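# Stamp the form's colored field, then return the stamp

## Task

Put the stamp down level on the colored field of the form and push it fully down, so that it leaves one clean print that is not smeared or doubled and lies entirely inside the field. Then stand the stamp upright back on the mat at its original spot. Everything must stay in place with no help from the robot. Finally open the gripper and move the arm away. Nothing may be knocked or placed off the table.

## Robot and tools

Robot: two arms, left_arm and right_arm. Each has six revolute joints and a parallel gripper. The names are just labels and do not refer to sides of a camera picture.

Frame: a single scene frame serves both arms. Its origin sits on the table surface midway between the arms. +x runs out over the table, +z points up, and left_arm is on the +y side. All positions are in metres.

execute_actions takes "actions", a list that is empty or holds one item, plus an optional "pictures" boolean (images come by default).
- An empty list sends nothing and just reports the state.
- A wait is {"steps": N} with N up to 300. It returns once N control steps (1/30 s each) have passed since the previous result, and your reply time is counted inside N.
- A motion is {"rows": [...], "steps": N}. It has 1 to 15 rows and N up to 15 (default 15). Each row is used for one step, and the final row repeats if there are fewer rows than steps.
- A refused call moves nothing.

Row layout: one flat list of 18 numbers that covers both arms, even if only one arm moves.
- Numbers 1 to 9 are for left_arm: six joint targets, then gripper position, force_limit and speed.
- Numbers 10 to 18 are the same nine for right_arm.
- Joint targets are absolute angles in radians, in the same form that Joint positions prints them. They are not offsets. Their order is waist, shoulder, elbow, forearm roll, wrist pitch, wrist roll.
- Stated ranges: waist, shoulder, forearm roll, wrist pitch and wrist roll are -6.283 to 6.283; elbow is -2.792 to 2.792. A joint's true end may be up to 0.010 rad either side of these.
- A call is refused if a target is more than 0.010 past a stated end and also farther out than that joint's last reported angle.
- A target beyond the true end is cut to the end, and the result then says "joint sent to its limit". That line may refer to an earlier action that is still running. If the line is missing, that does not prove the joint has more room.

Gripper numbers are all in [-1, 1] and are absolute commands.
- position: +1 is fully open (140 mm gap). The pads touch near -0.8. At -1 the fingers close until something blocks them.
- force_limit: about 14 N at -1, 60 N at 0 and 107 N at +1, for parts up to 40 mm wide.
- speed: about 30 mm/s at -1, 140 at 0 and 250 at +1.
- To leave a gripper alone, repeat its previous three numbers. A 0 is read as a real command.

Motion limits:
- Maximum target rates are 2.09 rad/s for waist and shoulder, 3.14 for elbow, and 3.93 for the three wrist joints. Reaching full rate from rest takes 0.3 s.
- All joints of one arm are slowed together so they arrive at the same time.
- Each target is kept within a lead of the measured angle: 0.456 rad for waist and shoulder, 0.683 for elbow, 0.854 for the wrist joints.
- If the targets would carry the gripper more than 70 mm from where it is now, they are pulled back toward the current angles.
- After a call returns, the arms keep heading toward the last row sent. They stop once everything has nearly come to rest (a slow or blocked motion counts as resting) or a step is HELD. Only a new action makes them go further or press harder. Fingers that are still opening or closing keep moving.

Gripper geometry: the fingers point along the gripper's +z axis and open along its y axis. The reported end_effector_position is the point between closed pads. Fingertips reach about 33 mm past it when closed and 9 mm when fully open. Closing pushes the tips about 24 mm farther from the arm, so leave that clearance above surfaces.

Grasping: send position -1 and confirm that object_status is 2. The codes are:
- 0: moving.
- 1: blocked while opening.
- 2: blocked while closing.
- 3: reached the target, or the pads met (a thin item may still be held).
Stopped fingers stay put until the position changes by 0.01 or more, or until the object yields or slips; then they continue on their own. While the status is 2, a new force_limit only applies together with a new position. To tighten, raise the force and switch between -1 and -0.98.

Result lines:
- The state line, left_arm: … | right_arm: …, gives each gripper's position (m), orientation quaternion wxyz, and linear (m/s) and angular (rad/s) velocity. The reported hand position can be off, more so at long reach.
- Joint positions and Joint velocities: one block per arm, in column order (rad, rad/s).
- position_measured: gripper counts, not linear in mm; 3 is fully open and 230 means the pads touch.
- Flange force: the estimated outside force at the gripper, including any held weight. It is noisy, worst right after sudden stops, and may say "no reading".
- "joint command not followed": the clearance check changed or blocked joint targets on some steps; the rest of the row still ran.
- HELD: marks steps where some or all of your row was not sent.
- MOTOR HOT warns of heating from holding a load. An OVER-TEMPERATURE FAULT brakes that arm until it cools.

Faults: if contact torque hits a joint's load limit, the arm halts for 10 s, skips the rest of the call and goes limp against the contact. Load limits in N m: waist 309, shoulder 309, elbow 145, wrist joints 40.9; held weight counts. An outside force of 144 N on the arm, its tool or its load does the same. Hard contact between the two arms can end the scene.

Cameras: cam_left_wrist and cam_right_wrist, both 504x504 fisheye, mounted on the wrists. The prompt gives intrinsics K and T_world_to_cam for each. They carry small errors (about 0.5% focal, 1.5 px center, 0.5 deg and 2.5 mm pose). Results with pictures list any camera whose numbers changed.

zoom_image takes camera (one of the two names) and region [x0, y0, x1, y1] in pixels of that camera's latest image, with (0, 0) at the top-left and at most 504 by 504. It returns a closer view.

finished_scene takes scene, the current scene's number. Answering without any tool call ends everything.

Avoid: dropping the stamp, sliding it while it touches the form (this smears), stamping twice, hard impacts or heavy pushing, the arms colliding, and anything leaving the table.

Each tool is called after "Request:" as name(argument=value, ...), one argument or row to a line, values as JSON.

## Session

Request:
execute_actions(
  actions=[],
)

Scene clock: 0.00 s of 4800.00 s.
left_arm: end_effector_position=(+0.7068, +0.6889, +0.3220) position_measured=3 object_status=3 end_effector_quat_wxyz=(+0.000, +0.995, +0.104, -0.000) end_effector_velocity=(-0.000, -0.000, +0.001) end_effector_angular_velocity=(-0.000, -0.001, +0.000) | right_arm: end_effector_position=(+0.6159, -0.2509, +0.1529) position_measured=3 object_status=3 end_effector_quat_wxyz=(-0.150, +0.646, -0.318, +0.678) end_effector_velocity=(+0.000, +0.001, +0.001) end_effector_angular_velocity=(+0.001, -0.001, +0.001)
Joint positions: left_arm=[-0.052  0.163  1.605 -0.001  1.374  1.518] | right_arm=[ 0.845  0.471  2.407 -2.196  1.376 -1.109]
Joint velocities: left_arm=[ 0.    -0.001  0.    -0.    -0.     0.   ] | right_arm=[ 0.001 -0.001 -0.001 -0.     0.    -0.   ]
Flange force (N, the push that the arm receives, along the gripper's own x y z axes): no reading

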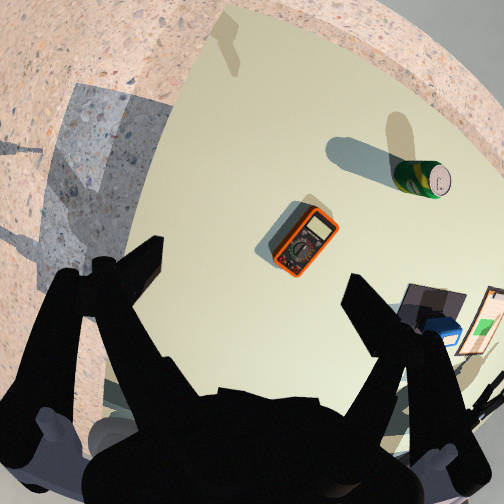

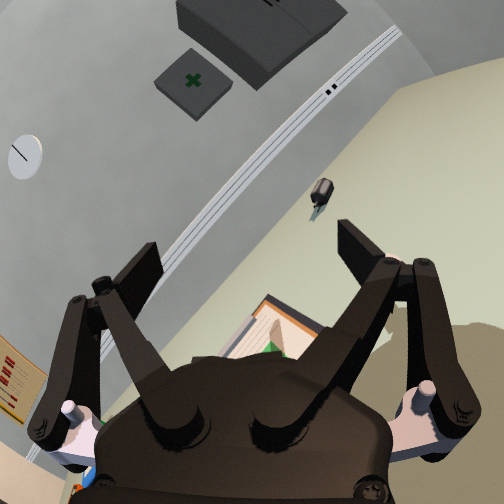

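Request:
zoom_image(
  camera="cam_left_wrist",
  region=[380, 260, 504, 384],
)

Request:
zoom_image(
  camera="cam_right_wrist",
  region=[180, 260, 360, 400],
)

Region (380, 260, 504, 384) of cam_left_wrist's 504x504 image, scaled by 4.065, with more detail than that image has.

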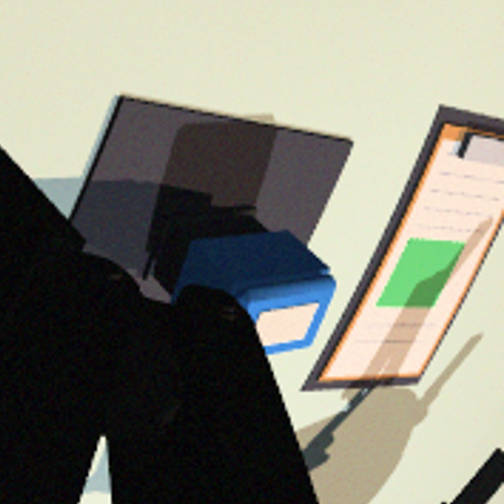

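Region (180, 260, 360, 400) of cam_right_wrist's 504x504 image, scaled by 2.800, with more detail than that image has.

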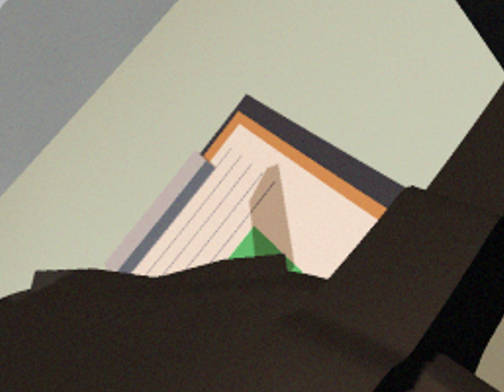

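Request:
execute_actions(
  actions=[
    {"rows": [[-0.895,0.2427,1.5476,0,1.3513,0.684,1,0,0, 0.65,-0.483,2.3286,0,0.45,1.571,1,0,0]], "steps": 15},
  ],
  pictures=false,
)

Request:
execute_actions(
  actions=[
    {"steps": 45},
  ],
)

Scene clock: 60.50 s of 4800.00 s.
left_arm: end_effector_position=(+0.7402, +0.4594, +0.3102) position_measured=3 object_status=3 end_effector_quat_wxyz=(+0.000, +0.986, +0.166, -0.000) end_effector_velocity=(-0.039, -0.553, -0.020) end_effector_angular_velocity=(+0.001, +0.002, -0.107) | right_arm: end_effector_position=(+0.5248, -0.3208, +0.1800) position_measured=3 object_status=3 end_effector_quat_wxyz=(+0.374, +0.020, +0.921, -0.113) end_effector_velocity=(-0.256, +0.120, +0.344) end_effector_angular_velocity=(+3.961, -0.728, -2.712)
Joint positions: left_arm=[-0.4    0.208  1.573 -0.001  1.361  1.047] | right_arm=[ 0.686 -0.073  2.343 -1.176  0.615 -0.089]
Joint velocities: left_arm=[-0.816  0.07  -0.049  0.001 -0.019 -0.709] | right_arm=[-0.116 -1.179 -0.046  2.216 -0.521  2.212]
Flange force (N, the push that the arm receives, along the gripper's own x y z axes): left_arm=[0.6 -1.8 1.1] | right_arm=[0.0 -8.0 3.6]
Steps of this call (steps 1 to 1800: nothing new was sent; steps 1801 to 1815: all 15 steps of this action). Readings (joint positions | what the end effector reports):
1801: left_arm=[-0.052 0.163 1.605 -0.001 1.374 1.517] | right_arm=[0.845 0.470 2.407 -2.195 1.375 -1.108] | left_arm position_measured=3 object_status=3 | right_arm position_measured=3 object_status=3
1802: left_arm=[-0.058 0.164 1.605 -0.001 1.373 1.505] | right_arm=[0.843 0.464 2.406 -2.183 1.363 -1.096] | left_arm position_measured=3 object_status=3 | right_arm position_measured=3 object_status=3
1804: left_arm=[-0.094 0.170 1.600 -0.001 1.372 1.440] | right_arm=[0.827 0.429 2.400 -2.116 1.296 -1.029] | left_arm position_measured=3 object_status=3 | right_arm position_measured=3 object_status=3
1808: left_arm=[-0.206 0.187 1.588 -0.001 1.367 1.262] | right_arm=[0.760 0.265 2.373 -1.810 0.993 -0.722] | left_arm position_measured=3 object_status=3 | right_arm position_measured=3 object_status=3
1815: the state above

Scene clock: 62.00 s of 4800.00 s.
left_arm: end_effector_position=(+0.6303, +0.1403, +0.3000) position_measured=3 object_status=3 end_effector_quat_wxyz=(-0.000, +0.995, +0.100, -0.000) end_effector_velocity=(+0.000, -0.000, +0.000) end_effector_angular_velocity=(-0.000, -0.000, -0.001) | right_arm: end_effector_position=(+0.4083, -0.2041, +0.3294) position_measured=3 object_status=3 end_effector_quat_wxyz=(-0.099, +0.885, +0.219, +0.398) end_effector_velocity=(+0.000, +0.000, +0.000) end_effector_angular_velocity=(-0.000, -0.001, +0.001)
Joint positions: left_arm=[-0.895  0.243  1.548  0.     1.351  0.684] | right_arm=[ 0.65  -0.483  2.329 -0.     0.45   1.571]
Joint velocities: left_arm=[ 0.     0.    -0.001 -0.     0.     0.001] | right_arm=[-0.     0.    -0.     0.    -0.    -0.001]
Flange force (N, the push that the arm receives, along the gripper's own x y z axes): left_arm=[-0.8 -3.3 -0.1] | right_arm=no reading
Steps of this call (steps 1 to 45: the robot went on to your last target). Readings (joint positions | what the end effector reports):
1: left_arm=[-0.427 0.210 1.571 -0.001 1.360 1.024] | right_arm=[0.682 -0.113 2.342 -1.101 0.599 -0.014] | left_arm position_measured=3 object_status=3 | right_arm position_measured=3 object_status=3
2: left_arm=[-0.455 0.212 1.570 -0.001 1.360 1.002] | right_arm=[0.679 -0.150 2.340 -1.024 0.585 0.063] | left_arm position_measured=3 object_status=3 | right_arm position_measured=3 object_status=3
4: left_arm=[-0.510 0.216 1.567 -0.000 1.359 0.962] | right_arm=[0.673 -0.216 2.338 -0.863 0.558 0.224] | left_arm position_measured=3 object_status=3 | right_arm position_measured=3 object_status=3
8: left_arm=[-0.619 0.224 1.561 -0.000 1.357 0.883] | right_arm=[0.664 -0.320 2.334 -0.537 0.516 0.575] | left_arm position_measured=3 object_status=3 | right_arm position_measured=3 object_status=3
45: the state above
All arms were judged still, so your last target was given up. Only a new action makes them travel on or press farther. Fingers that are still opening or closing keep moving.
camera_calibration (this result's frames):
cam_left_wrist: T_world_to_cam=[[0.370311, -0.928566, -0.0251945, -0.0858287], [-0.88603, -0.361233, 0.290622, 0.54009], [-0.278963, -0.0852974, -0.956506, 0.65453], [0, 0, 0, 1]] pos_world=[0.692909, 0.17123, 0.466938]
cam_right_wrist: T_world_to_cam=[[0.377285, -0.921972, -0.0873134, -0.31627], [-0.857389, -0.3121, -0.40924, 0.41868], [0.350057, 0.229262, -0.908239, 0.396337], [0, 0, 0, 1]] pos_world=[0.339555, -0.251787, 0.503694]

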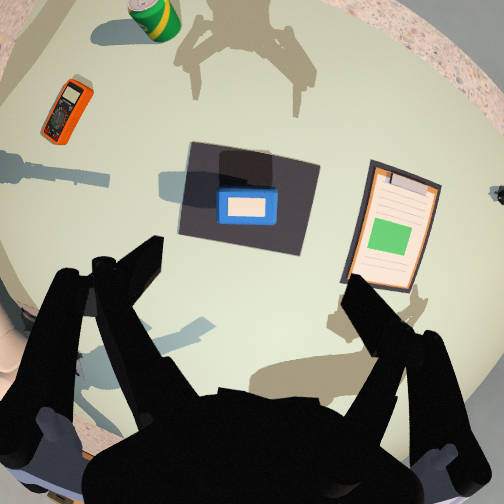

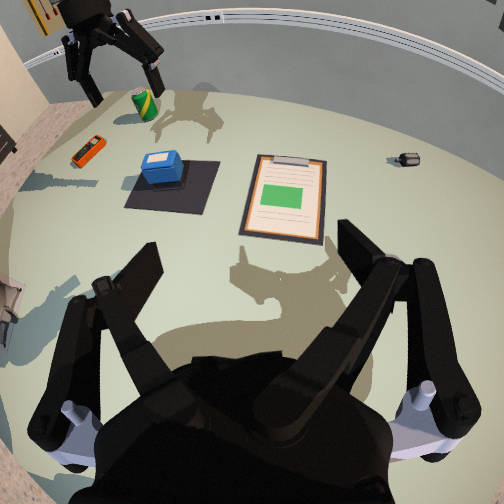

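Request:
zoom_image(
  camera="cam_left_wrist",
  region=[150, 120, 460, 310],
)

Request:
zoom_image(
  camera="cam_right_wrist",
  region=[110, 120, 350, 260],
)

Region (150, 120, 460, 310) of cam_left_wrist's 504x504 image, scaled by 1.626, with more detail than that image has; it fills the top 309 rows of this view, and the rest is white.

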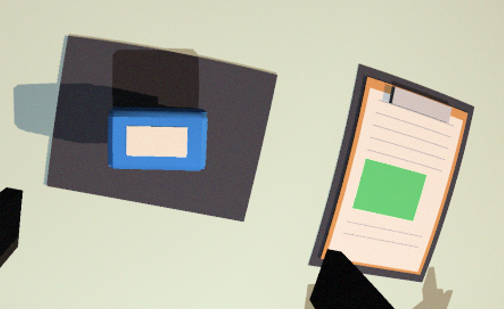

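Region (110, 120, 350, 260) of cam_right_wrist's 504x504 image, scaled by 2.100, with more detail than that image has; it fills the top 294 rows of this view, and the rest is white.

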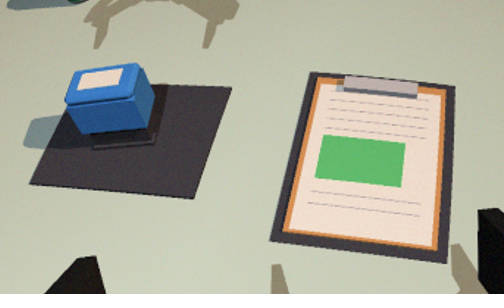

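Request:
zoom_image(
  camera="cam_left_wrist",
  region=[200, 140, 300, 240],
)

Request:
zoom_image(
  camera="cam_right_wrist",
  region=[120, 130, 220, 230],
)

Region (200, 140, 300, 240) of cam_left_wrist's 504x504 image, scaled by 5.040, with more detail than that image has.

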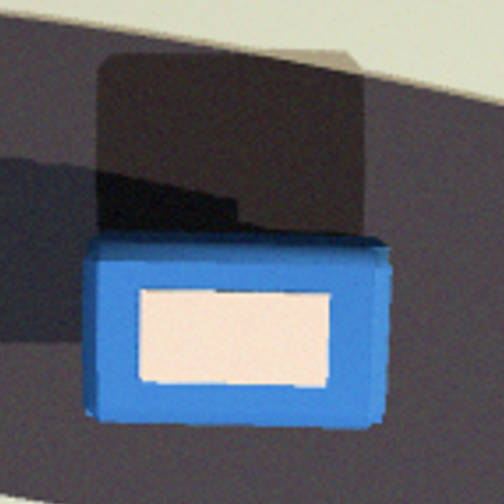

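Region (120, 130, 220, 230) of cam_right_wrist's 504x504 image, scaled by 5.040, with more detail than that image has.

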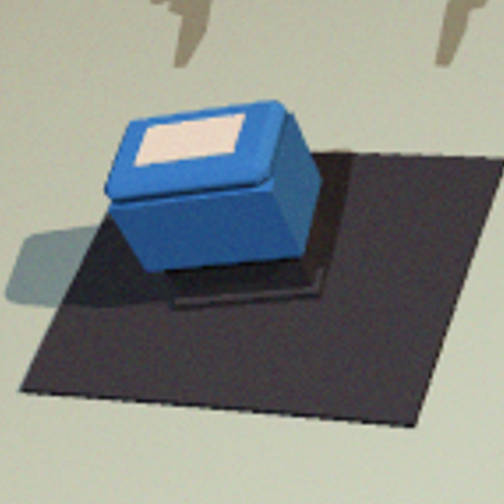

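Request:
execute_actions(
  actions=[
    {"rows": [[-0.8565,0.2787,1.6885,0,1.1744,-1.0077,1,0,0, 0.65,-0.483,2.3286,0,0.45,1.571,1,0,0]], "steps": 15},
  ],
  pictures=false,
)

Request:
execute_actions(
  actions=[
    {"steps": 20},
  ],
)

Scene clock: 122.50 s of 4800.00 s.
left_arm: end_effector_position=(+0.6388, +0.1633, +0.2122) position_measured=3 object_status=3 end_effector_quat_wxyz=(+0.000, +0.733, +0.681, +0.000) end_effector_velocity=(+0.004, +0.030, -0.096) end_effector_angular_velocity=(-0.000, -0.001, +3.297) | right_arm: end_effector_position=(+0.4083, -0.2041, +0.3294) position_measured=3 object_status=3 end_effector_quat_wxyz=(-0.099, +0.885, +0.219, +0.398) end_effector_velocity=(-0.001, -0.000, -0.001) end_effector_angular_velocity=(-0.001, +0.000, +0.001)
Joint positions: left_arm=[-0.861  0.274  1.671 -0.     1.196 -0.58 ] | right_arm=[ 0.65  -0.483  2.329  0.     0.45   1.571]
Joint velocities: left_arm=[ 0.038  0.035  0.138  0.    -0.173 -3.259] | right_arm=[ 0.    -0.001  0.001 -0.     0.    -0.001]
Flange force (N, the push that the arm receives, along the gripper's own x y z axes): left_arm=[4.6 -0.5 0.5] | right_arm=no reading
Steps of this call (steps 1 to 1800: nothing new was sent; steps 1801 to 1815: all 15 steps of this action). Readings (joint positions | what the end effector reports):
1801: left_arm=[-0.895 0.243 1.548 -0.000 1.351 0.683] | right_arm=[0.650 -0.483 2.329 0.000 0.450 1.571] | left_arm position_measured=3 object_status=3 | right_arm position_measured=3 object_status=3
1802: left_arm=[-0.895 0.243 1.550 -0.000 1.349 0.670] | right_arm=[0.650 -0.483 2.329 0.000 0.450 1.571] | left_arm position_measured=3 object_status=3 | right_arm position_measured=3 object_status=3
1804: left_arm=[-0.892 0.245 1.561 -0.000 1.335 0.604] | right_arm=[0.650 -0.483 2.329 0.000 0.450 1.571] | left_arm position_measured=3 object_status=3 | right_arm position_measured=3 object_status=3
1808: left_arm=[-0.878 0.258 1.609 -0.000 1.274 0.297] | right_arm=[0.650 -0.483 2.329 0.000 0.450 1.571] | left_arm position_measured=3 object_status=3 | right_arm position_measured=3 object_status=3
1815: the state above

Scene clock: 123.17 s of 4800.00 s.
left_arm: end_effector_position=(+0.6391, +0.1671, +0.2002) position_measured=3 object_status=3 end_effector_quat_wxyz=(+0.000, +0.569, +0.822, -0.000) end_effector_velocity=(-0.000, +0.000, -0.001) end_effector_angular_velocity=(+0.002, +0.001, -0.001) | right_arm: end_effector_position=(+0.4083, -0.2041, +0.3294) position_measured=3 object_status=3 end_effector_quat_wxyz=(-0.099, +0.885, +0.219, +0.398) end_effector_velocity=(+0.000, +0.000, +0.000) end_effector_angular_velocity=(+0.000, -0.000, -0.000)
Joint positions: left_arm=[-0.857  0.279  1.688 -0.     1.174 -1.008] | right_arm=[ 0.65  -0.483  2.329  0.     0.45   1.571]
Joint velocities: left_arm=[-0.     0.002  0.001  0.001  0.     0.   ] | right_arm=[-0.     0.001 -0.001  0.     0.     0.   ]
Flange force (N, the push that the arm receives, along the gripper's own x y z axes): left_arm=[2.5 -0.2 0.8] | right_arm=no reading
Steps of this call (steps 1 to 20: the robot went on to your last target). Readings (joint positions | what the end effector reports):
1: left_arm=[-0.860 0.275 1.676 -0.000 1.191 -0.683] | right_arm=[0.650 -0.483 2.329 0.000 0.450 1.571] | left_arm position_measured=3 object_status=3 | right_arm position_measured=3 object_status=3
2: left_arm=[-0.859 0.276 1.679 -0.000 1.186 -0.772] | right_arm=[0.650 -0.483 2.329 0.000 0.450 1.571] | left_arm position_measured=3 object_status=3 | right_arm position_measured=3 object_status=3
4: left_arm=[-0.857 0.278 1.685 -0.000 1.179 -0.908] | right_arm=[0.650 -0.483 2.329 0.000 0.450 1.571] | left_arm position_measured=3 object_status=3 | right_arm position_measured=3 object_status=3
8: left_arm=[-0.857 0.279 1.688 -0.000 1.174 -1.006] | right_arm=[0.650 -0.483 2.329 0.000 0.450 1.571] | left_arm position_measured=3 object_status=3 | right_arm position_measured=3 object_status=3
20: the state above
camera_calibration (this result's frames):
cam_left_wrist: T_world_to_cam=[[0.85801, 0.51302, -0.0250726, -0.619273], [0.497269, -0.817462, 0.290653, -0.221173], [0.128615, -0.261851, -0.9565, 0.332861], [0, 0, 0, 1]] pos_world=[0.598515, 0.224059, 0.36714]
cam_right_wrist: T_world_to_cam=[[0.377295, -0.921968, -0.0873144, -0.316267], [-0.857383, -0.312108, -0.409246, 0.418681], [0.35006, 0.229269, -0.908237, 0.39634], [0, 0, 0, 1]] pos_world=[0.339554, -0.251782, 0.503699]

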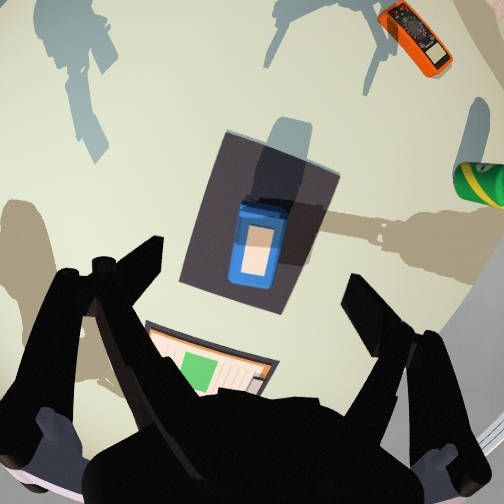

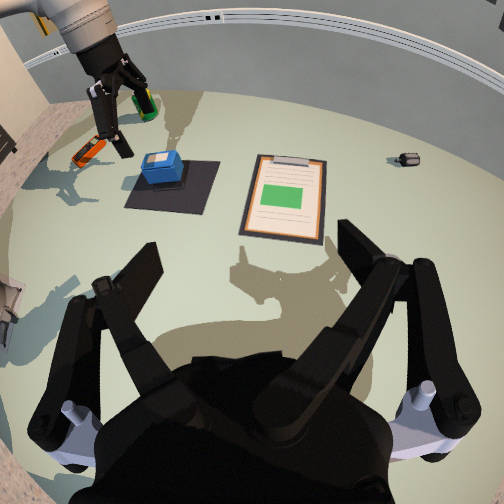

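Request:
zoom_image(
  camera="cam_left_wrist",
  region=[140, 170, 380, 330],
)

Region (140, 170, 380, 330) of cam_left_wrist's 504x504 image, scaled by 2.100, with more detail than that image has.

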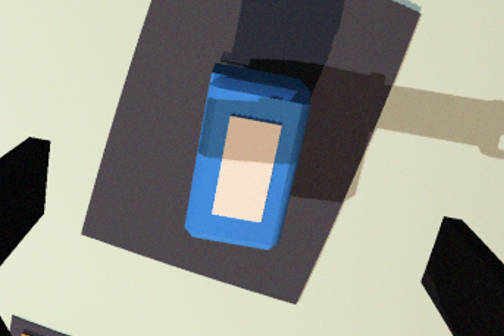

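Request:
execute_actions(
  actions=[
    {"rows": [[-0.8652,0.3427,1.7499,0,1.0490,-1.0164,1,0,0, 0.65,-0.483,2.3286,0,0.45,1.571,1,0,0]], "steps": 15},
  ],
)

Request:
zoom_image(
  camera="cam_left_wrist",
  region=[100, 150, 420, 400],
)

Scene clock: 162.23 s of 4800.00 s.
left_arm: end_effector_position=(+0.6410, +0.1581, +0.1251) position_measured=3 object_status=3 end_effector_quat_wxyz=(-0.000, +0.569, +0.822, -0.000) end_effector_velocity=(+0.000, -0.001, +0.000) end_effector_angular_velocity=(+0.000, -0.001, -0.000) | right_arm: end_effector_position=(+0.4083, -0.2041, +0.3294) position_measured=3 object_status=3 end_effector_quat_wxyz=(-0.099, +0.885, +0.219, +0.398) end_effector_velocity=(-0.000, -0.000, -0.001) end_effector_angular_velocity=(-0.000, +0.002, -0.000)
Joint positions: left_arm=[-0.865  0.343  1.75  -0.     1.049 -1.016] | right_arm=[ 0.65  -0.483  2.329  0.     0.45   1.571]
Joint velocities: left_arm=[-0.001  0.001 -0.001  0.001 -0.    -0.   ] | right_arm=[0.    0.001 0.001 0.    0.    0.   ]
Flange force (N, the push that the arm receives, along the gripper's own x y z axes): left_arm=[2.1 -1.1 0.2] | right_arm=no reading
Steps of this call (steps 1 to 15: the robot went on to your last target; steps 16 to 1157: nothing new was sent; steps 1158 to 1172: all 15 steps of this action). Readings (joint positions | what the end effector reports):
1158: left_arm=[-0.856 0.279 1.689 -0.000 1.173 -1.008] | right_arm=[0.650 -0.483 2.329 0.000 0.450 1.571] | left_arm position_measured=3 object_status=3 | right_arm position_measured=3 object_status=3
1159: left_arm=[-0.857 0.284 1.694 0.000 1.161 -1.009] | right_arm=[0.650 -0.483 2.329 0.000 0.450 1.571] | left_arm position_measured=3 object_status=3 | right_arm position_measured=3 object_status=3
1161: left_arm=[-0.861 0.316 1.725 -0.000 1.099 -1.013] | right_arm=[0.650 -0.483 2.329 0.000 0.450 1.571] | left_arm position_measured=3 object_status=3 | right_arm position_measured=3 object_status=3
1165: left_arm=[-0.865 0.343 1.750 -0.000 1.049 -1.016] | right_arm=[0.650 -0.483 2.329 0.000 0.450 1.571] | left_arm position_measured=3 object_status=3 | right_arm position_measured=3 object_status=3
1172: the state above
camera_calibration (this result's frames):
cam_left_wrist: T_world_to_cam=[[0.857973, 0.513077, -0.0251901, -0.618164], [0.497383, -0.81747, 0.290435, -0.207705], [0.128423, -0.261715, -0.956563, 0.258552], [0, 0, 0, 1]] pos_world=[0.600472, 0.21504, 0.292074]
cam_right_wrist: T_world_to_cam=[[0.377295, -0.921968, -0.0873144, -0.316267], [-0.857383, -0.312108, -0.409246, 0.418681], [0.35006, 0.229269, -0.908237, 0.39634], [0, 0, 0, 1]] pos_world=[0.339554, -0.251782, 0.503699]

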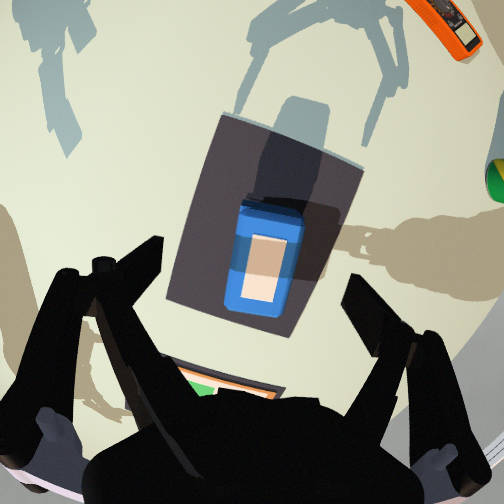

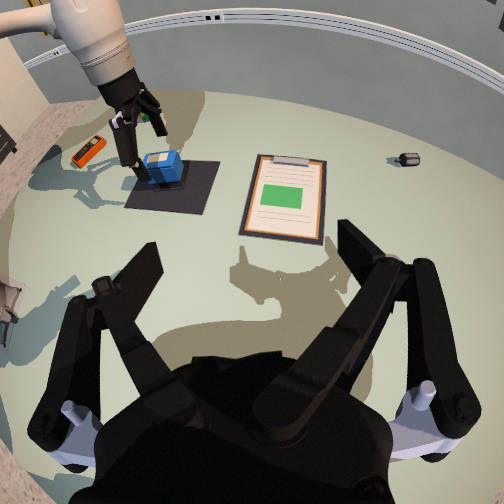

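Region (100, 150, 420, 400) of cam_left_wrist's 504x504 image, scaled by 1.575, with more detail than that image has; it fills the top 394 rows of this view, and the rest is white.

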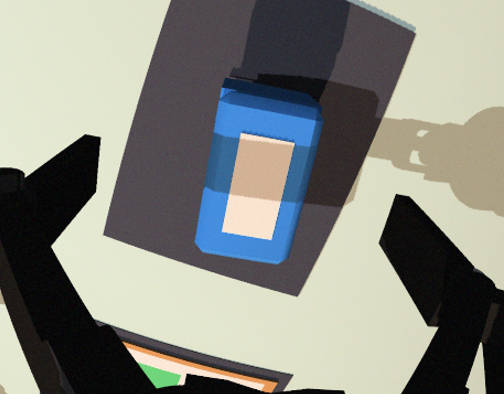

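Request:
zoom_image(
  camera="cam_right_wrist",
  region=[100, 90, 220, 210],
)

Region (100, 90, 220, 210) of cam_right_wrist's 504x504 image, scaled by 4.200, with more detail than that image has.

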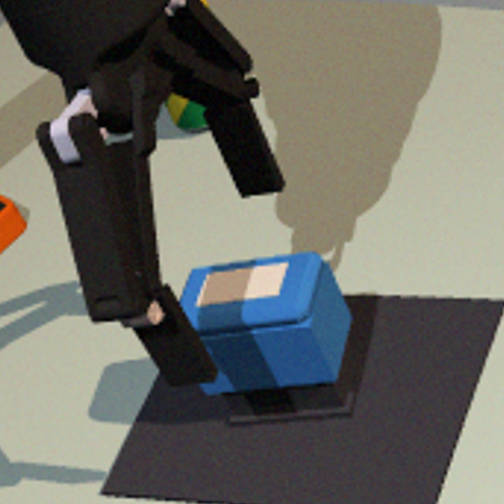

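Request:
execute_actions(
  actions=[
    {"rows": [[-0.8618,0.3968,1.7867,0,0.9581,-1.013,1,0,0, 0.65,-0.483,2.3286,0,0.45,1.571,1,0,0]], "steps": 15},
  ],
)

Scene clock: 222.73 s of 4800.00 s.
left_arm: end_effector_position=(+0.6455, +0.1576, +0.0702) position_measured=3 object_status=3 end_effector_quat_wxyz=(-0.000, +0.569, +0.822, +0.000) end_effector_velocity=(+0.001, -0.000, +0.001) end_effector_angular_velocity=(-0.001, -0.002, -0.000) | right_arm: end_effector_position=(+0.4083, -0.2041, +0.3294) position_measured=3 object_status=3 end_effector_quat_wxyz=(-0.099, +0.885, +0.219, +0.398) end_effector_velocity=(-0.001, -0.001, -0.001) end_effector_angular_velocity=(-0.000, +0.001, -0.001)
Joint positions: left_arm=[-0.862  0.397  1.787  0.     0.958 -1.013] | right_arm=[ 0.65  -0.483  2.329  0.     0.45   1.571]
Joint velocities: left_arm=[ 0.    -0.001 -0.002  0.001  0.     0.   ] | right_arm=[-0.    -0.001  0.002 -0.     0.     0.001]
Flange force (N, the push that the arm receives, along the gripper's own x y z axes): left_arm=[2.2 0.8 -1.2] | right_arm=no reading
Steps of this call (steps 1 to 15: the robot went on to your last target; steps 16 to 1800: nothing new was sent; steps 1801 to 1815: all 15 steps of this action). Readings (joint positions | what the end effector reports):
1801: left_arm=[-0.865 0.343 1.750 0.000 1.048 -1.016] | right_arm=[0.650 -0.483 2.329 0.000 0.450 1.571] | left_arm position_measured=3 object_status=3 | right_arm position_measured=3 object_status=3
1802: left_arm=[-0.865 0.348 1.753 0.000 1.037 -1.016] | right_arm=[0.650 -0.483 2.329 0.000 0.450 1.571] | left_arm position_measured=3 object_status=3 | right_arm position_measured=3 object_status=3
1804: left_arm=[-0.863 0.379 1.775 0.000 0.986 -1.014] | right_arm=[0.650 -0.483 2.329 -0.000 0.450 1.571] | left_arm position_measured=3 object_status=3 | right_arm position_measured=3 object_status=3
1808: left_arm=[-0.862 0.397 1.787 0.000 0.958 -1.013] | right_arm=[0.650 -0.483 2.329 0.000 0.450 1.571] | left_arm position_measured=3 object_status=3 | right_arm position_measured=3 object_status=3
1815: the state above
camera_calibration (this result's frames):
cam_left_wrist: T_world_to_cam=[[0.85802, 0.513001, -0.0251199, -0.623162], [0.497286, -0.817512, 0.290484, -0.194328], [0.128483, -0.261733, -0.95655, 0.20528], [0, 0, 0, 1]] pos_world=[0.604948, 0.214546, 0.237156]
cam_right_wrist: T_world_to_cam=[[0.377295, -0.921968, -0.0873144, -0.316267], [-0.857383, -0.312108, -0.409246, 0.418681], [0.35006, 0.229268, -0.908237, 0.396339], [0, 0, 0, 1]] pos_world=[0.339554, -0.251783, 0.503699]

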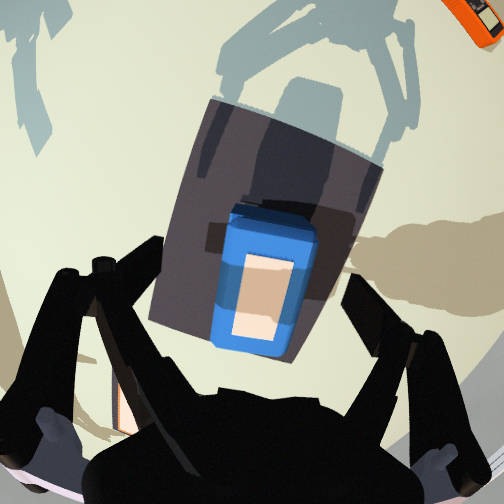

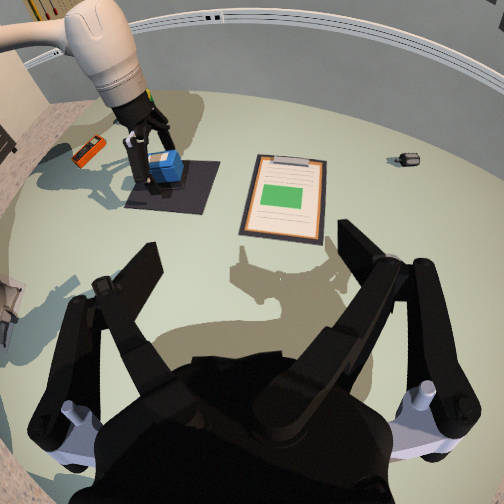

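Request:
zoom_image(
  camera="cam_left_wrist",
  region=[120, 180, 400, 380],
)

Region (120, 180, 400, 380) of cam_left_wrist's 504x504 image, scaled by 1.800, with more detail than that image has; it fills the top 360 rows of this view, and the rest is white.

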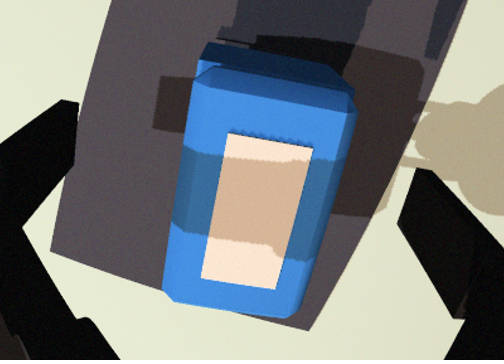

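Request:
execute_actions(
  actions=[
    {"rows": [[-0.8598,0.4029,1.7774,0,0.9613,-1.011,1,0.6,0, 0.65,-0.483,2.3286,0,0.45,1.571,1,0,0],[-0.8598,0.4029,1.7774,0,0.9613,-1.011,-1,0.6,0, 0.65,-0.483,2.3286,0,0.45,1.571,1,0,0]], "steps": 15},
  ],
  pictures=false,
)

Request:
execute_actions(
  actions=[
    {"steps": 15},
  ],
)

Scene clock: 264.27 s of 4800.00 s.
left_arm: end_effector_position=(+0.6499, +0.1560, +0.0704) position_measured=99 object_status=0 end_effector_quat_wxyz=(+0.000, +0.569, +0.822, -0.000) end_effector_velocity=(-0.000, +0.000, -0.002) end_effector_angular_velocity=(+0.002, +0.002, -0.001) | right_arm: end_effector_position=(+0.4083, -0.2041, +0.3294) position_measured=3 object_status=3 end_effector_quat_wxyz=(-0.099, +0.885, +0.219, +0.398) end_effector_velocity=(-0.001, -0.001, -0.001) end_effector_angular_velocity=(-0.000, -0.000, +0.001)
Joint positions: left_arm=[-0.86   0.403  1.777 -0.     0.961 -1.011] | right_arm=[ 0.65  -0.483  2.329  0.     0.45   1.571]
Joint velocities: left_arm=[-0.     0.003  0.     0.001 -0.     0.   ] | right_arm=[-0.    -0.002  0.002  0.     0.    -0.001]
Flange force (N, the push that the arm receives, along the gripper's own x y z axes): left_arm=[2.4 -0.9 -0.3] | right_arm=no reading
Steps of this call (steps 1 to 15: the robot went on to your last target; steps 16 to 1231: nothing new was sent; steps 1232 to 1246: all 15 steps of this action). Readings (joint positions | what the end effector reports):
1232: left_arm=[-0.862 0.397 1.786 -0.000 0.958 -1.013] | right_arm=[0.650 -0.483 2.329 0.000 0.450 1.571] | left_arm position_measured=3 object_status=3 | right_arm position_measured=3 object_status=3
1233: left_arm=[-0.860 0.400 1.780 -0.000 0.960 -1.012] | right_arm=[0.650 -0.483 2.329 0.000 0.450 1.571] | left_arm position_measured=3 object_status=0 | right_arm position_measured=3 object_status=3
1235: left_arm=[-0.860 0.402 1.777 -0.000 0.961 -1.011] | right_arm=[0.650 -0.483 2.329 0.000 0.450 1.571] | left_arm position_measured=16 object_status=0 | right_arm position_measured=3 object_status=3
1239: left_arm=[-0.860 0.403 1.777 -0.000 0.961 -1.011] | right_arm=[0.650 -0.483 2.329 0.000 0.450 1.571] | left_arm position_measured=46 object_status=0 | right_arm position_measured=3 object_status=3
1246: the state above

Scene clock: 264.77 s of 4800.00 s.
left_arm: end_effector_position=(+0.6499, +0.1560, +0.0704) position_measured=158 object_status=2 end_effector_quat_wxyz=(-0.000, +0.569, +0.822, -0.000) end_effector_velocity=(+0.000, -0.000, +0.000) end_effector_angular_velocity=(-0.001, +0.000, +0.001) | right_arm: end_effector_position=(+0.4083, -0.2041, +0.3294) position_measured=3 object_status=3 end_effector_quat_wxyz=(-0.099, +0.885, +0.219, +0.398) end_effector_velocity=(+0.000, +0.000, -0.000) end_effector_angular_velocity=(-0.000, +0.001, +0.000)
Joint positions: left_arm=[-0.86   0.403  1.777 -0.     0.961 -1.011] | right_arm=[ 0.65  -0.483  2.329  0.     0.45   1.571]
Joint velocities: left_arm=[ 0.     0.    -0.001 -0.001 -0.    -0.   ] | right_arm=[ 0.     0.001 -0.     0.     0.    -0.   ]
Flange force (N, the push that the arm receives, along the gripper's own x y z axes): left_arm=[4.0 -0.9 -6.0] | right_arm=no reading
Steps of this call (steps 1 to 15: the robot went on to your last target). Readings (joint positions | what the end effector reports):
1: left_arm=[-0.860 0.403 1.777 -0.000 0.961 -1.011] | right_arm=[0.650 -0.483 2.329 0.000 0.450 1.571] | left_arm position_measured=107 object_status=0 | right_arm position_measured=3 object_status=3
2: left_arm=[-0.860 0.403 1.777 -0.000 0.961 -1.011] | right_arm=[0.650 -0.483 2.329 0.000 0.450 1.571] | left_arm position_measured=115 object_status=0 | right_arm position_measured=3 object_status=3
4: left_arm=[-0.860 0.403 1.777 -0.000 0.961 -1.011] | right_arm=[0.650 -0.483 2.329 0.000 0.450 1.571] | left_arm position_measured=130 object_status=0 | right_arm position_measured=3 object_status=3
8: left_arm=[-0.860 0.403 1.777 -0.000 0.961 -1.011] | right_arm=[0.650 -0.483 2.329 -0.000 0.450 1.571] | left_arm position_measured=158 object_status=0 | right_arm position_measured=3 object_status=3
15: the state above
All arms were judged still, so your last target was given up. Only a new action makes them travel on or press farther. Fingers that are still opening or closing keep moving.
camera_calibration (this result's frames):
cam_left_wrist: T_world_to_cam=[[0.857992, 0.513048, -0.0251225, -0.626094], [0.497308, -0.817437, 0.290656, -0.197921], [0.128585, -0.261874, -0.956498, 0.204359], [0, 0, 0, 1]] pos_world=[0.609334, 0.212945, 0.237266]
cam_right_wrist: T_world_to_cam=[[0.377296, -0.921968, -0.0873142, -0.316267], [-0.857383, -0.312108, -0.409246, 0.418681], [0.35006, 0.229268, -0.908237, 0.396339], [0, 0, 0, 1]] pos_world=[0.339554, -0.251783, 0.503699]

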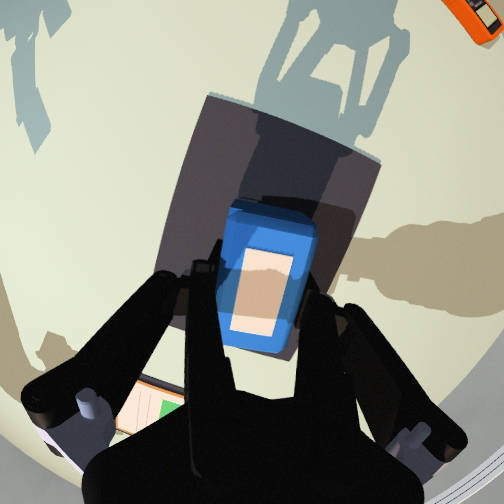

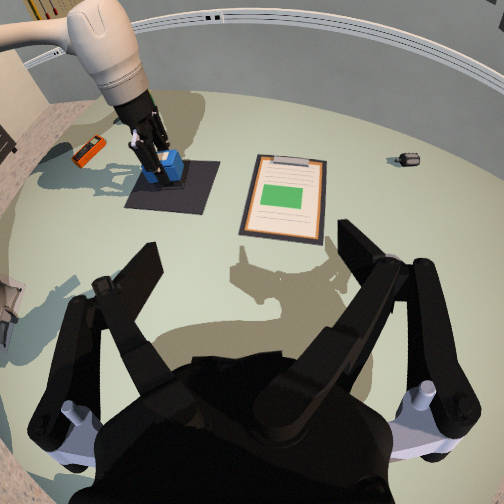

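Request:
execute_actions(
  actions=[
    {"rows": [[-0.8598,0.3830,1.7593,0,0.9993,-1.011,-1,0.6,0, 0.65,-0.483,2.3286,0,0.45,1.571,1,0,0],[-0.8598,0.3830,1.7593,0,0.9993,-1.011,-1,0.6,0, 0.65,-0.483,2.3286,0,0.45,1.571,1,0,0],[-0.8598,0.3830,1.7593,0,0.9993,-1.011,-1,0.6,0, 0.65,-0.483,2.3286,0,0.45,1.571,1,0,0],[-0.8598,0.3631,1.7413,0,1.0373,-1.011,-1,0.6,0, 0.65,-0.483,2.3286,0,0.45,1.571,1,0,0]], "steps": 12},
  ],
  pictures=false,
)

Request:
execute_actions(
  actions=[
    {"rows": [[-0.905,0.430,1.637,0,1.0747,-1.024,-1,0.6,0, 0.65,-0.483,2.3286,0,0.45,1.571,1,0,0],[-0.905,0.430,1.637,0,1.0747,-1.024,-1,0.6,0, 0.65,-0.483,2.3286,0,0.45,1.571,1,0,0],[-0.905,0.430,1.637,0,1.0747,-1.024,-1,0.6,0, 0.65,-0.483,2.3286,0,0.45,1.571,1,0,0],[-0.9503,0.4969,1.5327,0,1.1121,-1.0375,-1,0.6,0, 0.65,-0.483,2.3286,0,0.45,1.571,1,0,0],[-0.9503,0.4969,1.5327,0,1.1121,-1.0375,-1,0.6,0, 0.65,-0.483,2.3286,0,0.45,1.571,1,0,0],[-0.9503,0.4969,1.5327,0,1.1121,-1.0375,-1,0.6,0, 0.65,-0.483,2.3286,0,0.45,1.571,1,0,0],[-0.9956,0.5638,1.4284,0,1.1495,-1.0508,-1,0.6,0, 0.65,-0.483,2.3286,0,0.45,1.571,1,0,0],[-0.9956,0.5638,1.4284,0,1.1495,-1.0508,-1,0.6,0, 0.65,-0.483,2.3286,0,0.45,1.571,1,0,0],[-0.9956,0.5638,1.4284,0,1.1495,-1.0508,-1,0.6,0, 0.65,-0.483,2.3286,0,0.45,1.571,1,0,0],[-1.0408,0.6307,1.3241,0,1.1869,-1.064,-1,0.6,0, 0.65,-0.483,2.3286,0,0.45,1.571,1,0,0],[-1.0408,0.6307,1.3241,0,1.1869,-1.064,-1,0.6,0, 0.65,-0.483,2.3286,0,0.45,1.571,1,0,0],[-1.0408,0.6307,1.3241,0,1.1869,-1.064,-1,0.6,0, 0.65,-0.483,2.3286,0,0.45,1.571,1,0,0],[-1.0861,0.6976,1.2198,0,1.2242,-1.0773,-1,0.6,0, 0.65,-0.483,2.3286,0,0.45,1.571,1,0,0]], "steps": 15},
  ],
  pictures=false,
)

Request:
execute_actions(
  actions=[
    {"steps": 12},
  ],
)

Scene clock: 325.17 s of 4800.00 s.
left_arm: end_effector_position=(+0.6500, +0.1559, +0.1155) position_measured=158 object_status=2 end_effector_quat_wxyz=(+0.000, +0.569, +0.822, +0.000) end_effector_velocity=(-0.003, +0.002, -0.004) end_effector_angular_velocity=(+0.004, +0.008, +0.001) | right_arm: end_effector_position=(+0.4083, -0.2041, +0.3294) position_measured=3 object_status=3 end_effector_quat_wxyz=(-0.099, +0.885, +0.219, +0.398) end_effector_velocity=(+0.000, -0.001, +0.001) end_effector_angular_velocity=(+0.001, -0.001, -0.001)
Joint positions: left_arm=[-0.86   0.363  1.741  0.     1.037 -1.011] | right_arm=[ 0.65  -0.483  2.329 -0.     0.45   1.571]
Joint velocities: left_arm=[ 0.     0.003  0.004 -0.002  0.001  0.   ] | right_arm=[-0.001 -0.001 -0.    -0.001  0.     0.001]
Flange force (N, the push that the arm receives, along the gripper's own x y z axes): left_arm=[3.7 1.5 1.6] | right_arm=no reading
Steps of this call (steps 1 to 1800: nothing new was sent; steps 1801 to 1812: all 12 steps of this action). Readings (joint positions | what the end effector reports):
1801: left_arm=[-0.860 0.403 1.777 0.000 0.962 -1.011] | right_arm=[0.650 -0.483 2.329 -0.000 0.450 1.571] | left_arm position_measured=158 object_status=2 | right_arm position_measured=3 object_status=3
1802: left_arm=[-0.860 0.398 1.773 0.000 0.973 -1.011] | right_arm=[0.650 -0.483 2.329 -0.000 0.450 1.571] | left_arm position_measured=158 object_status=2 | right_arm position_measured=3 object_status=3
1804: left_arm=[-0.860 0.383 1.758 0.000 1.000 -1.011] | right_arm=[0.650 -0.483 2.329 0.000 0.450 1.571] | left_arm position_measured=158 object_status=2 | right_arm position_measured=3 object_status=3
1808: left_arm=[-0.860 0.363 1.741 0.000 1.037 -1.011] | right_arm=[0.650 -0.483 2.329 -0.000 0.450 1.571] | left_arm position_measured=158 object_status=2 | right_arm position_measured=3 object_status=3
1812: the state above

Scene clock: 325.67 s of 4800.00 s.
left_arm: end_effector_position=(+0.6911, -0.0921, +0.1099) position_measured=158 object_status=2 end_effector_quat_wxyz=(+0.000, +0.624, +0.781, -0.000) end_effector_velocity=(-0.025, -0.584, -0.059) end_effector_angular_velocity=(+0.000, +0.000, -0.323) | right_arm: end_effector_position=(+0.4083, -0.2041, +0.3294) position_measured=3 object_status=3 end_effector_quat_wxyz=(-0.099, +0.885, +0.219, +0.398) end_effector_velocity=(-0.000, -0.000, -0.001) end_effector_angular_velocity=(-0.000, +0.001, -0.000)
Joint positions: left_arm=[-1.053  0.648  1.297 -0.     1.197 -1.068] | right_arm=[ 0.65  -0.483  2.329 -0.     0.45   1.571]
Joint velocities: left_arm=[-0.454  0.668 -1.034  0.     0.367 -0.131] | right_arm=[-0.    -0.     0.001  0.     0.    -0.   ]
Flange force (N, the push that the arm receives, along the gripper's own x y z axes): left_arm=[8.2 -4.1 -1.8] | right_arm=no reading
Steps of this call (steps 1 to 15: all 15 steps of this action). Readings (joint positions | what the end effector reports):
1: left_arm=[-0.860 0.364 1.741 0.000 1.038 -1.011] | right_arm=[0.650 -0.483 2.329 -0.000 0.450 1.571] | left_arm position_measured=158 object_status=2 | right_arm position_measured=3 object_status=3
2: left_arm=[-0.864 0.369 1.732 -0.000 1.041 -1.012] | right_arm=[0.650 -0.483 2.329 -0.000 0.450 1.571] | left_arm position_measured=158 object_status=2 | right_arm position_measured=3 object_status=3
4: left_arm=[-0.886 0.402 1.679 -0.000 1.060 -1.019] | right_arm=[0.650 -0.483 2.329 -0.000 0.450 1.571] | left_arm position_measured=158 object_status=2 | right_arm position_measured=3 object_status=3
8: left_arm=[-0.947 0.492 1.541 -0.000 1.109 -1.036] | right_arm=[0.650 -0.483 2.329 -0.000 0.450 1.571] | left_arm position_measured=158 object_status=2 | right_arm position_measured=3 object_status=3
15: the state above

Scene clock: 326.07 s of 4800.00 s.
left_arm: end_effector_position=(+0.6879, -0.1349, +0.1051) position_measured=158 object_status=2 end_effector_quat_wxyz=(-0.000, +0.633, +0.774, +0.000) end_effector_velocity=(+0.000, -0.000, +0.001) end_effector_angular_velocity=(-0.001, -0.001, +0.000) | right_arm: end_effector_position=(+0.4083, -0.2041, +0.3294) position_measured=3 object_status=3 end_effector_quat_wxyz=(-0.099, +0.885, +0.219, +0.398) end_effector_velocity=(-0.000, -0.000, -0.001) end_effector_angular_velocity=(-0.001, +0.001, +0.000)
Joint positions: left_arm=[-1.086  0.698  1.22  -0.     1.224 -1.077] | right_arm=[ 0.65  -0.483  2.329  0.     0.45   1.571]
Joint velocities: left_arm=[ 0. -0. -0. -0. -0. -0.] | right_arm=[ 0.     0.     0.001 -0.    -0.     0.   ]
Flange force (N, the push that the arm receives, along the gripper's own x y z axes): left_arm=[5.7 -1.1 0.4] | right_arm=no reading
Steps of this call (steps 1 to 12: the robot went on to your last target). Readings (joint positions | what the end effector reports):
1: left_arm=[-1.067 0.670 1.264 -0.000 1.208 -1.072] | right_arm=[0.650 -0.483 2.329 0.000 0.450 1.571] | left_arm position_measured=158 object_status=2 | right_arm position_measured=3 object_status=3
2: left_arm=[-1.078 0.686 1.238 -0.000 1.217 -1.075] | right_arm=[0.650 -0.483 2.329 -0.000 0.450 1.571] | left_arm position_measured=158 object_status=2 | right_arm position_measured=3 object_status=3
4: left_arm=[-1.086 0.698 1.221 -0.000 1.224 -1.077] | right_arm=[0.650 -0.483 2.329 -0.000 0.450 1.571] | left_arm position_measured=158 object_status=2 | right_arm position_measured=3 object_status=3
8: left_arm=[-1.086 0.698 1.220 -0.000 1.224 -1.077] | right_arm=[0.650 -0.483 2.329 -0.000 0.450 1.571] | left_arm position_measured=158 object_status=2 | right_arm position_measured=3 object_status=3
12: the state above
camera_calibration (this result's frames):
cam_left_wrist: T_world_to_cam=[[0.928789, 0.369754, -0.0251723, -0.576636], [0.36071, -0.886299, 0.290452, -0.380064], [0.0850855, -0.278848, -0.956558, 0.184099], [0, 0, 0, 1]] pos_world=[0.657002, -0.072301, 0.271977]
cam_right_wrist: T_world_to_cam=[[0.377296, -0.921968, -0.087314, -0.316267], [-0.857383, -0.312109, -0.409246, 0.418681], [0.35006, 0.229268, -0.908237, 0.396339], [0, 0, 0, 1]] pos_world=[0.339554, -0.251783, 0.503699]

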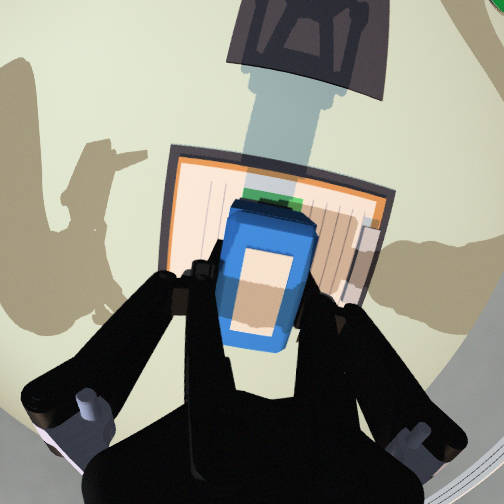

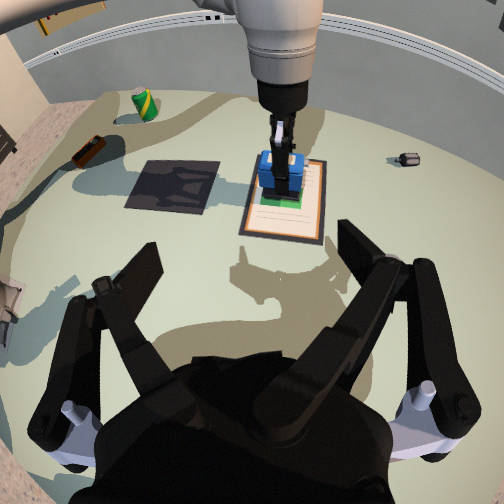

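Request:
zoom_image(
  camera="cam_left_wrist",
  region=[200, 150, 360, 270],
)

Request:
zoom_image(
  camera="cam_right_wrist",
  region=[225, 130, 345, 250],
)

Region (200, 150, 360, 270) of cam_left_wrist's 504x504 image, scaled by 3.150, with more detail than that image has; it fills the top 378 rows of this view, and the rest is white.

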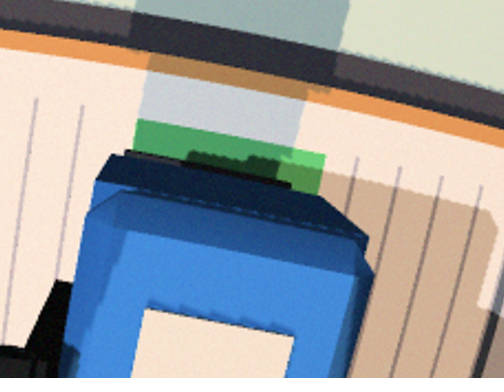

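Region (225, 130, 345, 250) of cam_right_wrist's 504x504 image, scaled by 4.200, with more detail than that image has.

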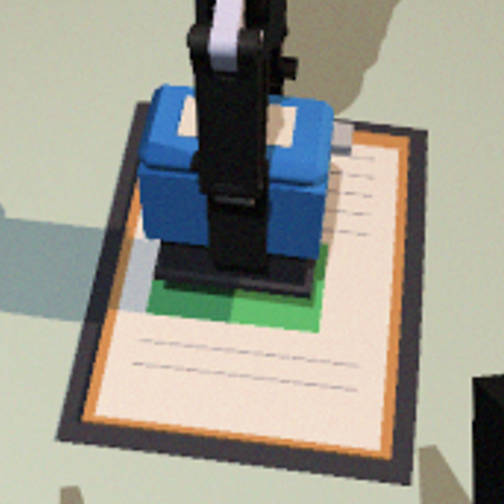

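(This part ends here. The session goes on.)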